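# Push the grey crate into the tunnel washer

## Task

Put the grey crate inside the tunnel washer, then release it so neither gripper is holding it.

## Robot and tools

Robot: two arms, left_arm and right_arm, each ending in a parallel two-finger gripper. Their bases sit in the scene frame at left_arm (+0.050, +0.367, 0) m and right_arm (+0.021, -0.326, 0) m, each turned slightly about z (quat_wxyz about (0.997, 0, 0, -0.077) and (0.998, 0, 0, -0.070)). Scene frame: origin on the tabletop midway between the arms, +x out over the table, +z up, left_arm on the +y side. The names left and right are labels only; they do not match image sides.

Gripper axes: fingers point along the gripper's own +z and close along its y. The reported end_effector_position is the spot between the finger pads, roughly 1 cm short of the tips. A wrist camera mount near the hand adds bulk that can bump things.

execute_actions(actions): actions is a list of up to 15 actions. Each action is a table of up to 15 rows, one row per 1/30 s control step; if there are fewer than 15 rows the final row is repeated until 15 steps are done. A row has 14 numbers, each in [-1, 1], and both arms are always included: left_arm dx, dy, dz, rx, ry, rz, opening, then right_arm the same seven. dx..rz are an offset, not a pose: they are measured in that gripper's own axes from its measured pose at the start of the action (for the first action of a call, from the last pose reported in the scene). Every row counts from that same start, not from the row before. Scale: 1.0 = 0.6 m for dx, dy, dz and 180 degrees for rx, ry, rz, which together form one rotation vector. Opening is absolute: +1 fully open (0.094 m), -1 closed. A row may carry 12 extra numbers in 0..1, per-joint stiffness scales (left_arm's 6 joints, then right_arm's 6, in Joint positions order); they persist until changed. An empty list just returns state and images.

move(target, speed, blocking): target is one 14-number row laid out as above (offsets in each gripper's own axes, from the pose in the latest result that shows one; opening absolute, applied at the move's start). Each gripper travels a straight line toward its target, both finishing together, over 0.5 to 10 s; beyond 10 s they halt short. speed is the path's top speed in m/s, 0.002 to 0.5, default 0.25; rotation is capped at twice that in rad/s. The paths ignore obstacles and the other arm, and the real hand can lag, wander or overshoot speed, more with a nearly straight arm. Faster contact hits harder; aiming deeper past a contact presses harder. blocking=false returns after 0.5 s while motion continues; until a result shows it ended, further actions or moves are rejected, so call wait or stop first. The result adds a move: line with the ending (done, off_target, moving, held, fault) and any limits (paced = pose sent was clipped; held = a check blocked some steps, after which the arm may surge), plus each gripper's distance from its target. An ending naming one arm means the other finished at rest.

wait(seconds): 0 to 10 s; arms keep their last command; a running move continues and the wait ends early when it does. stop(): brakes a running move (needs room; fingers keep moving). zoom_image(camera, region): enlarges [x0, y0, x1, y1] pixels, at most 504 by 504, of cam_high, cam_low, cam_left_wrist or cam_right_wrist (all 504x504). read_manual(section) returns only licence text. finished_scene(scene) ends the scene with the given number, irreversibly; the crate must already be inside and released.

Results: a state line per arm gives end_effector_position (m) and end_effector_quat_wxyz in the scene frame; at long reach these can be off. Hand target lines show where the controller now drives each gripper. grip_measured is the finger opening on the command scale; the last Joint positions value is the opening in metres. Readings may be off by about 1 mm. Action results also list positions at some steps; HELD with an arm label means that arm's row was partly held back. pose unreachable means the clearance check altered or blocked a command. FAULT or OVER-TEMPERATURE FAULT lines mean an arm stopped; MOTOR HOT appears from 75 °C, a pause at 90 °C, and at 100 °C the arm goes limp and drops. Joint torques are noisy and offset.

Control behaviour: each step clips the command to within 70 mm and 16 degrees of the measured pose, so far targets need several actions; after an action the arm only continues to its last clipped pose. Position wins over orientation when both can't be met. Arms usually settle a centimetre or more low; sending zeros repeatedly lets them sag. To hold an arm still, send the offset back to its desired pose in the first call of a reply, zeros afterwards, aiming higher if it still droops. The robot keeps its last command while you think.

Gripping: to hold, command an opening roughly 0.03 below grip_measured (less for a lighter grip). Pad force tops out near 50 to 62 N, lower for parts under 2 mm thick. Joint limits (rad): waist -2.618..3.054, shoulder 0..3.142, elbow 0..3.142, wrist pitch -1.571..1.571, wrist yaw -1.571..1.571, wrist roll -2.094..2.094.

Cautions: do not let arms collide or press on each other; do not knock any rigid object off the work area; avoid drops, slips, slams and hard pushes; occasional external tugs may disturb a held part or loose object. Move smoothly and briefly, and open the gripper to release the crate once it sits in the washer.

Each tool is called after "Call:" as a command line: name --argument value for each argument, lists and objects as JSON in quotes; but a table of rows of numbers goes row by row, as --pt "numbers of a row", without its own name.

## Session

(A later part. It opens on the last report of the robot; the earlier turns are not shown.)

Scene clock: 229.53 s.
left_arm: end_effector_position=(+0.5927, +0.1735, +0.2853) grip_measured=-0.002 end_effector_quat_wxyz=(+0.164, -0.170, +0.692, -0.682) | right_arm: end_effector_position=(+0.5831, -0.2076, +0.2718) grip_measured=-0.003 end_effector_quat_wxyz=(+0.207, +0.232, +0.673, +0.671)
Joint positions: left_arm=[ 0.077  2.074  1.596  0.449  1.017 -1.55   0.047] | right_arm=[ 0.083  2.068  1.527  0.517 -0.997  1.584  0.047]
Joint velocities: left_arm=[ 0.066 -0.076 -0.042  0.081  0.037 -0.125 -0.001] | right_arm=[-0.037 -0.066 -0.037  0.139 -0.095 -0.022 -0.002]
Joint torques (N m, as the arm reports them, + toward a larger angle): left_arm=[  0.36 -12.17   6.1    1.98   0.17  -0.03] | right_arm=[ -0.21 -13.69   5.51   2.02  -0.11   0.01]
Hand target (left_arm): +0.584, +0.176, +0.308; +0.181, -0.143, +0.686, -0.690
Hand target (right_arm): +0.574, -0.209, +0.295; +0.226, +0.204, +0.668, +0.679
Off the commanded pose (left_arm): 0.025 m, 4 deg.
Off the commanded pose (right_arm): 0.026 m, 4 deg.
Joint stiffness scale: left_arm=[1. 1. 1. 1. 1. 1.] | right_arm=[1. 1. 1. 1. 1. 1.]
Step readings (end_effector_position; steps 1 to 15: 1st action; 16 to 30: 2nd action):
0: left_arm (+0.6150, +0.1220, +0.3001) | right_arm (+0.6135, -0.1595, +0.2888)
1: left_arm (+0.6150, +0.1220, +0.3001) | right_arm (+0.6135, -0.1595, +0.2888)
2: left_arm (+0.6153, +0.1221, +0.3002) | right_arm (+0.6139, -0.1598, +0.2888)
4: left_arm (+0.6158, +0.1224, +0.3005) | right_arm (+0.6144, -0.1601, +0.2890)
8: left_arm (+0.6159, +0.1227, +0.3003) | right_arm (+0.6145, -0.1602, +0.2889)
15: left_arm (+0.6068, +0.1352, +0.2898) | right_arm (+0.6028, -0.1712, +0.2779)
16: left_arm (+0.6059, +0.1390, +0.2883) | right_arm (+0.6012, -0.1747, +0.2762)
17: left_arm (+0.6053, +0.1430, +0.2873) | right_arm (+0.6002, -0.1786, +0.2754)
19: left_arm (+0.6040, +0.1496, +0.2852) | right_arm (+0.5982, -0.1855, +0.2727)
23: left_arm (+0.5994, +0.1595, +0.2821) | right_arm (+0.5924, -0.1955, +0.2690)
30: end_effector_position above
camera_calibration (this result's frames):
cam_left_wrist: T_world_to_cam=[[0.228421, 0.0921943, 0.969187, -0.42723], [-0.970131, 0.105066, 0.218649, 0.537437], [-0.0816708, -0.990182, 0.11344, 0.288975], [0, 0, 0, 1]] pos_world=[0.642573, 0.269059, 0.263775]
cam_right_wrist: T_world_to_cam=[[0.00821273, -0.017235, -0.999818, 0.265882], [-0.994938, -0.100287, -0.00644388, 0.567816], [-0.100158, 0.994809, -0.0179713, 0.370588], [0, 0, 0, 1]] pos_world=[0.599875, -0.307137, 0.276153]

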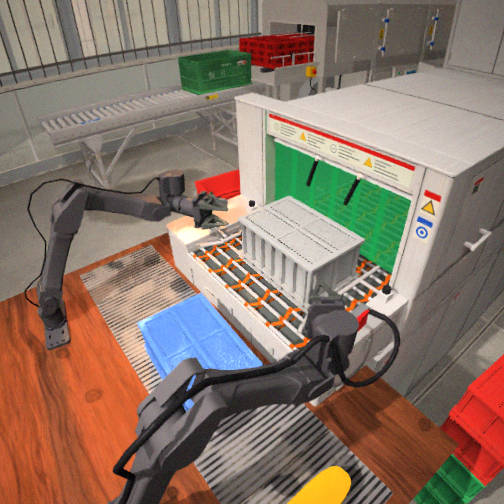

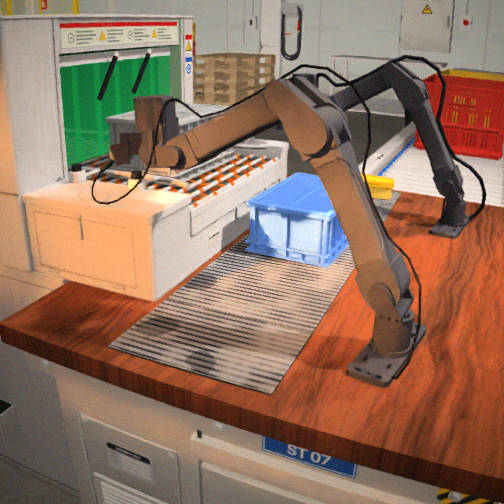

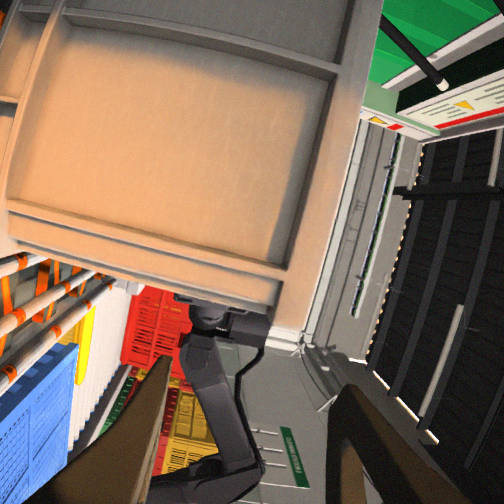

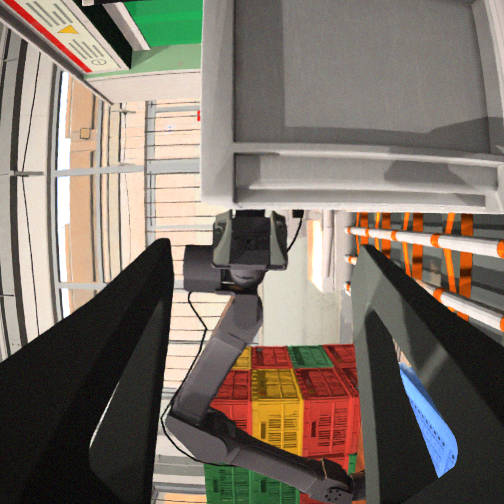

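The crate is released and the belt is carrying it in.

Call:
wait --seconds 3

Scene clock: 236.23 s.
left_arm: end_effector_position=(+0.5907, +0.1737, +0.2883) grip_measured=-0.002 end_effector_quat_wxyz=(+0.164, -0.163, +0.691, -0.684) | right_arm: end_effector_position=(+0.5812, -0.2077, +0.2752) grip_measured=-0.003 end_effector_quat_wxyz=(+0.208, +0.225, +0.672, +0.674)
Joint positions: left_arm=[ 0.079  2.071  1.594  0.459  1.028 -1.552  0.047] | right_arm=[ 0.081  2.065  1.526  0.529 -1.007  1.586  0.047]
Joint velocities: left_arm=[-0.007 -0.012 -0.012 -0.007 -0.066 -0.081  0.   ] | right_arm=[-0.022  0.002 -0.012  0.007  0.007  0.037 -0.   ]
Joint torques (N m, as the arm reports them, + toward a larger angle): left_arm=[  0.49 -12.17   5.96   2.     0.15  -0.03] | right_arm=[ -0.27 -13.61   5.33   2.03  -0.08   0.  ]
Hand target (left_arm): +0.584, +0.176, +0.308; +0.181, -0.143, +0.686, -0.690
Hand target (right_arm): +0.574, -0.209, +0.295; +0.227, +0.204, +0.668, +0.679
Off the commanded pose (left_arm): 0.021 m, 3 deg.
Off the commanded pose (right_arm): 0.023 m, 3 deg.
Joint stiffness scale: left_arm=[1. 1. 1. 1. 1. 1.] | right_arm=[1. 1. 1. 1. 1. 1.]
wait: 3.00 s; at rest from the start
camera_calibration (this result's frames):
cam_left_wrist: T_world_to_cam=[[0.219121, 0.0921578, 0.971336, -0.424849], [-0.97136, 0.114369, 0.208276, 0.536921], [-0.0918966, -0.989155, 0.114579, 0.294184], [0, 0, 0, 1]] pos_world=[0.641672, 0.268739, 0.267136]
cam_right_wrist: T_world_to_cam=[[0.0202882, -0.0161864, -0.999663, 0.262409], [-0.993916, -0.108595, -0.0184132, 0.566955], [-0.108261, 0.993954, -0.0182911, 0.375215], [0, 0, 0, 1]] pos_world=[0.598803, -0.307131, 0.279623]

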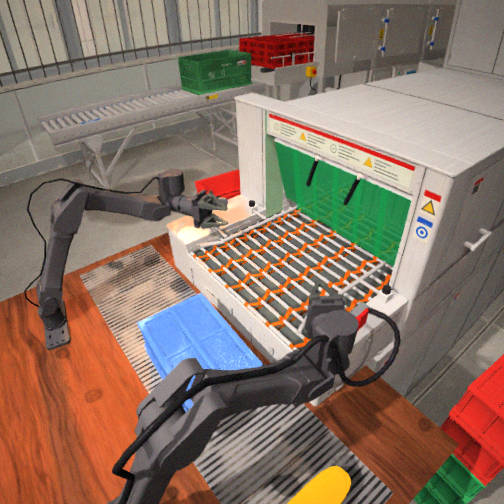

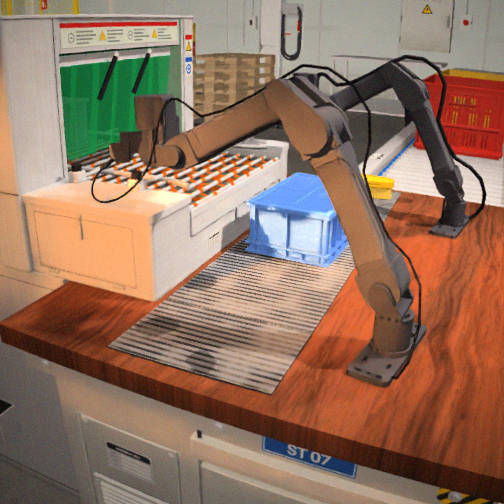

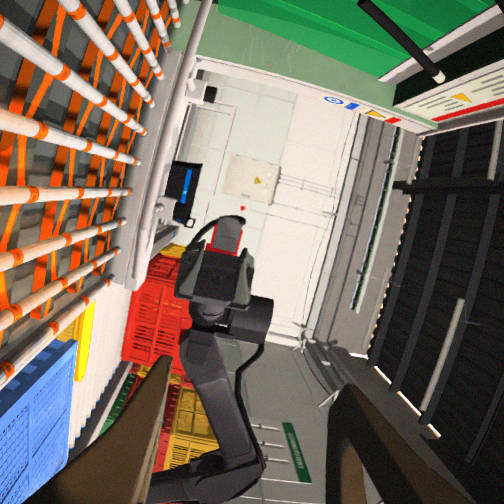

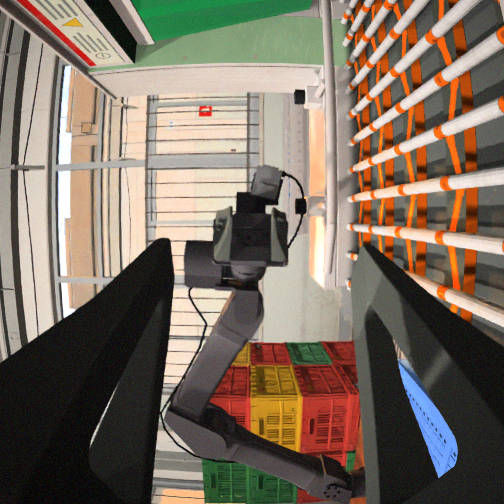

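Call:
wait --seconds 2

Scene clock: 240.77 s.
left_arm: end_effector_position=(+0.5907, +0.1737, +0.2883) grip_measured=-0.002 end_effector_quat_wxyz=(+0.164, -0.163, +0.691, -0.684) | right_arm: end_effector_position=(+0.5812, -0.2077, +0.2752) grip_measured=-0.003 end_effector_quat_wxyz=(+0.208, +0.225, +0.672, +0.674)
Joint positions: left_arm=[ 0.079  2.071  1.594  0.459  1.028 -1.552  0.047] | right_arm=[ 0.081  2.065  1.526  0.529 -1.007  1.586  0.047]
Joint velocities: left_arm=[-0.027  0.002  0.002  0.022 -0.007 -0.051 -0.001] | right_arm=[ 0.002 -0.007 -0.012 -0.095 -0.007 -0.037 -0.001]
Joint torques (N m, as the arm reports them, + toward a larger angle): left_arm=[  0.48 -12.17   5.96   2.     0.15  -0.02] | right_arm=[ -0.26 -13.61   5.29   2.02  -0.09  -0.01]
Hand target (left_arm): +0.584, +0.176, +0.308; +0.181, -0.143, +0.686, -0.690
Hand target (right_arm): +0.574, -0.209, +0.295; +0.227, +0.204, +0.668, +0.679
Off the commanded pose (left_arm): 0.021 m, 3 deg.
Off the commanded pose (right_arm): 0.023 m, 3 deg.
Joint stiffness scale: left_arm=[1. 1. 1. 1. 1. 1.] | right_arm=[1. 1. 1. 1. 1. 1.]
wait: 2.00 s; at rest from the start
camera_calibration (this result's frames):
cam_left_wrist: T_world_to_cam=[[0.219121, 0.0921578, 0.971336, -0.424849], [-0.97136, 0.114369, 0.208276, 0.536921], [-0.0918966, -0.989155, 0.114579, 0.294184], [0, 0, 0, 1]] pos_world=[0.641672, 0.268739, 0.267136]
cam_right_wrist: T_world_to_cam=[[0.0202882, -0.0161864, -0.999663, 0.262409], [-0.993916, -0.108595, -0.0184132, 0.566955], [-0.108261, 0.993954, -0.0182911, 0.375215], [0, 0, 0, 1]] pos_world=[0.598803, -0.307131, 0.279623]

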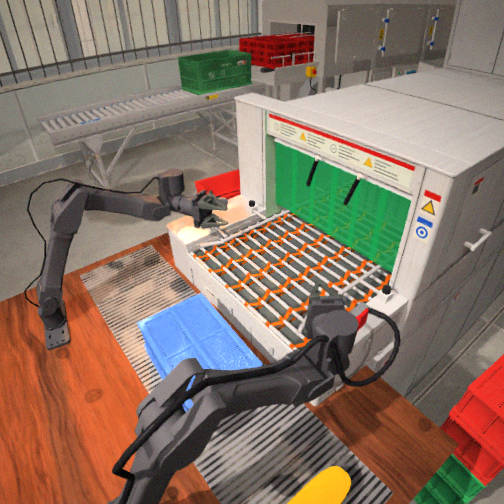

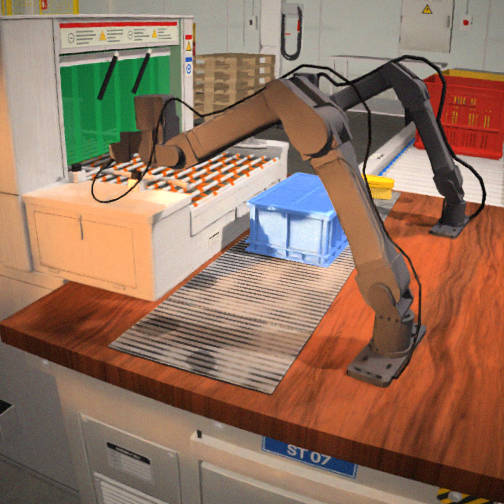

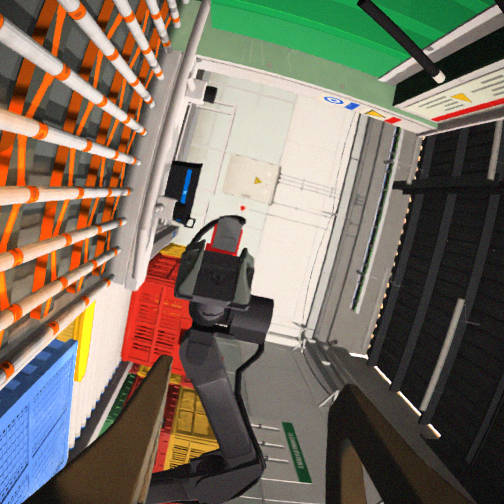

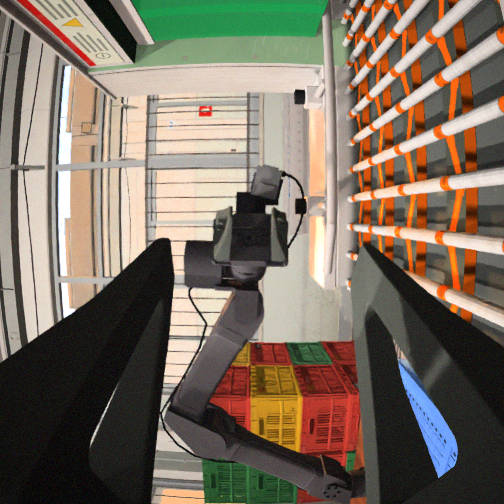

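The curtain has closed behind the crate, so it is fully inside the tunnel.

Call:
finished_scene --scene 2

The scene is finished: the task was done.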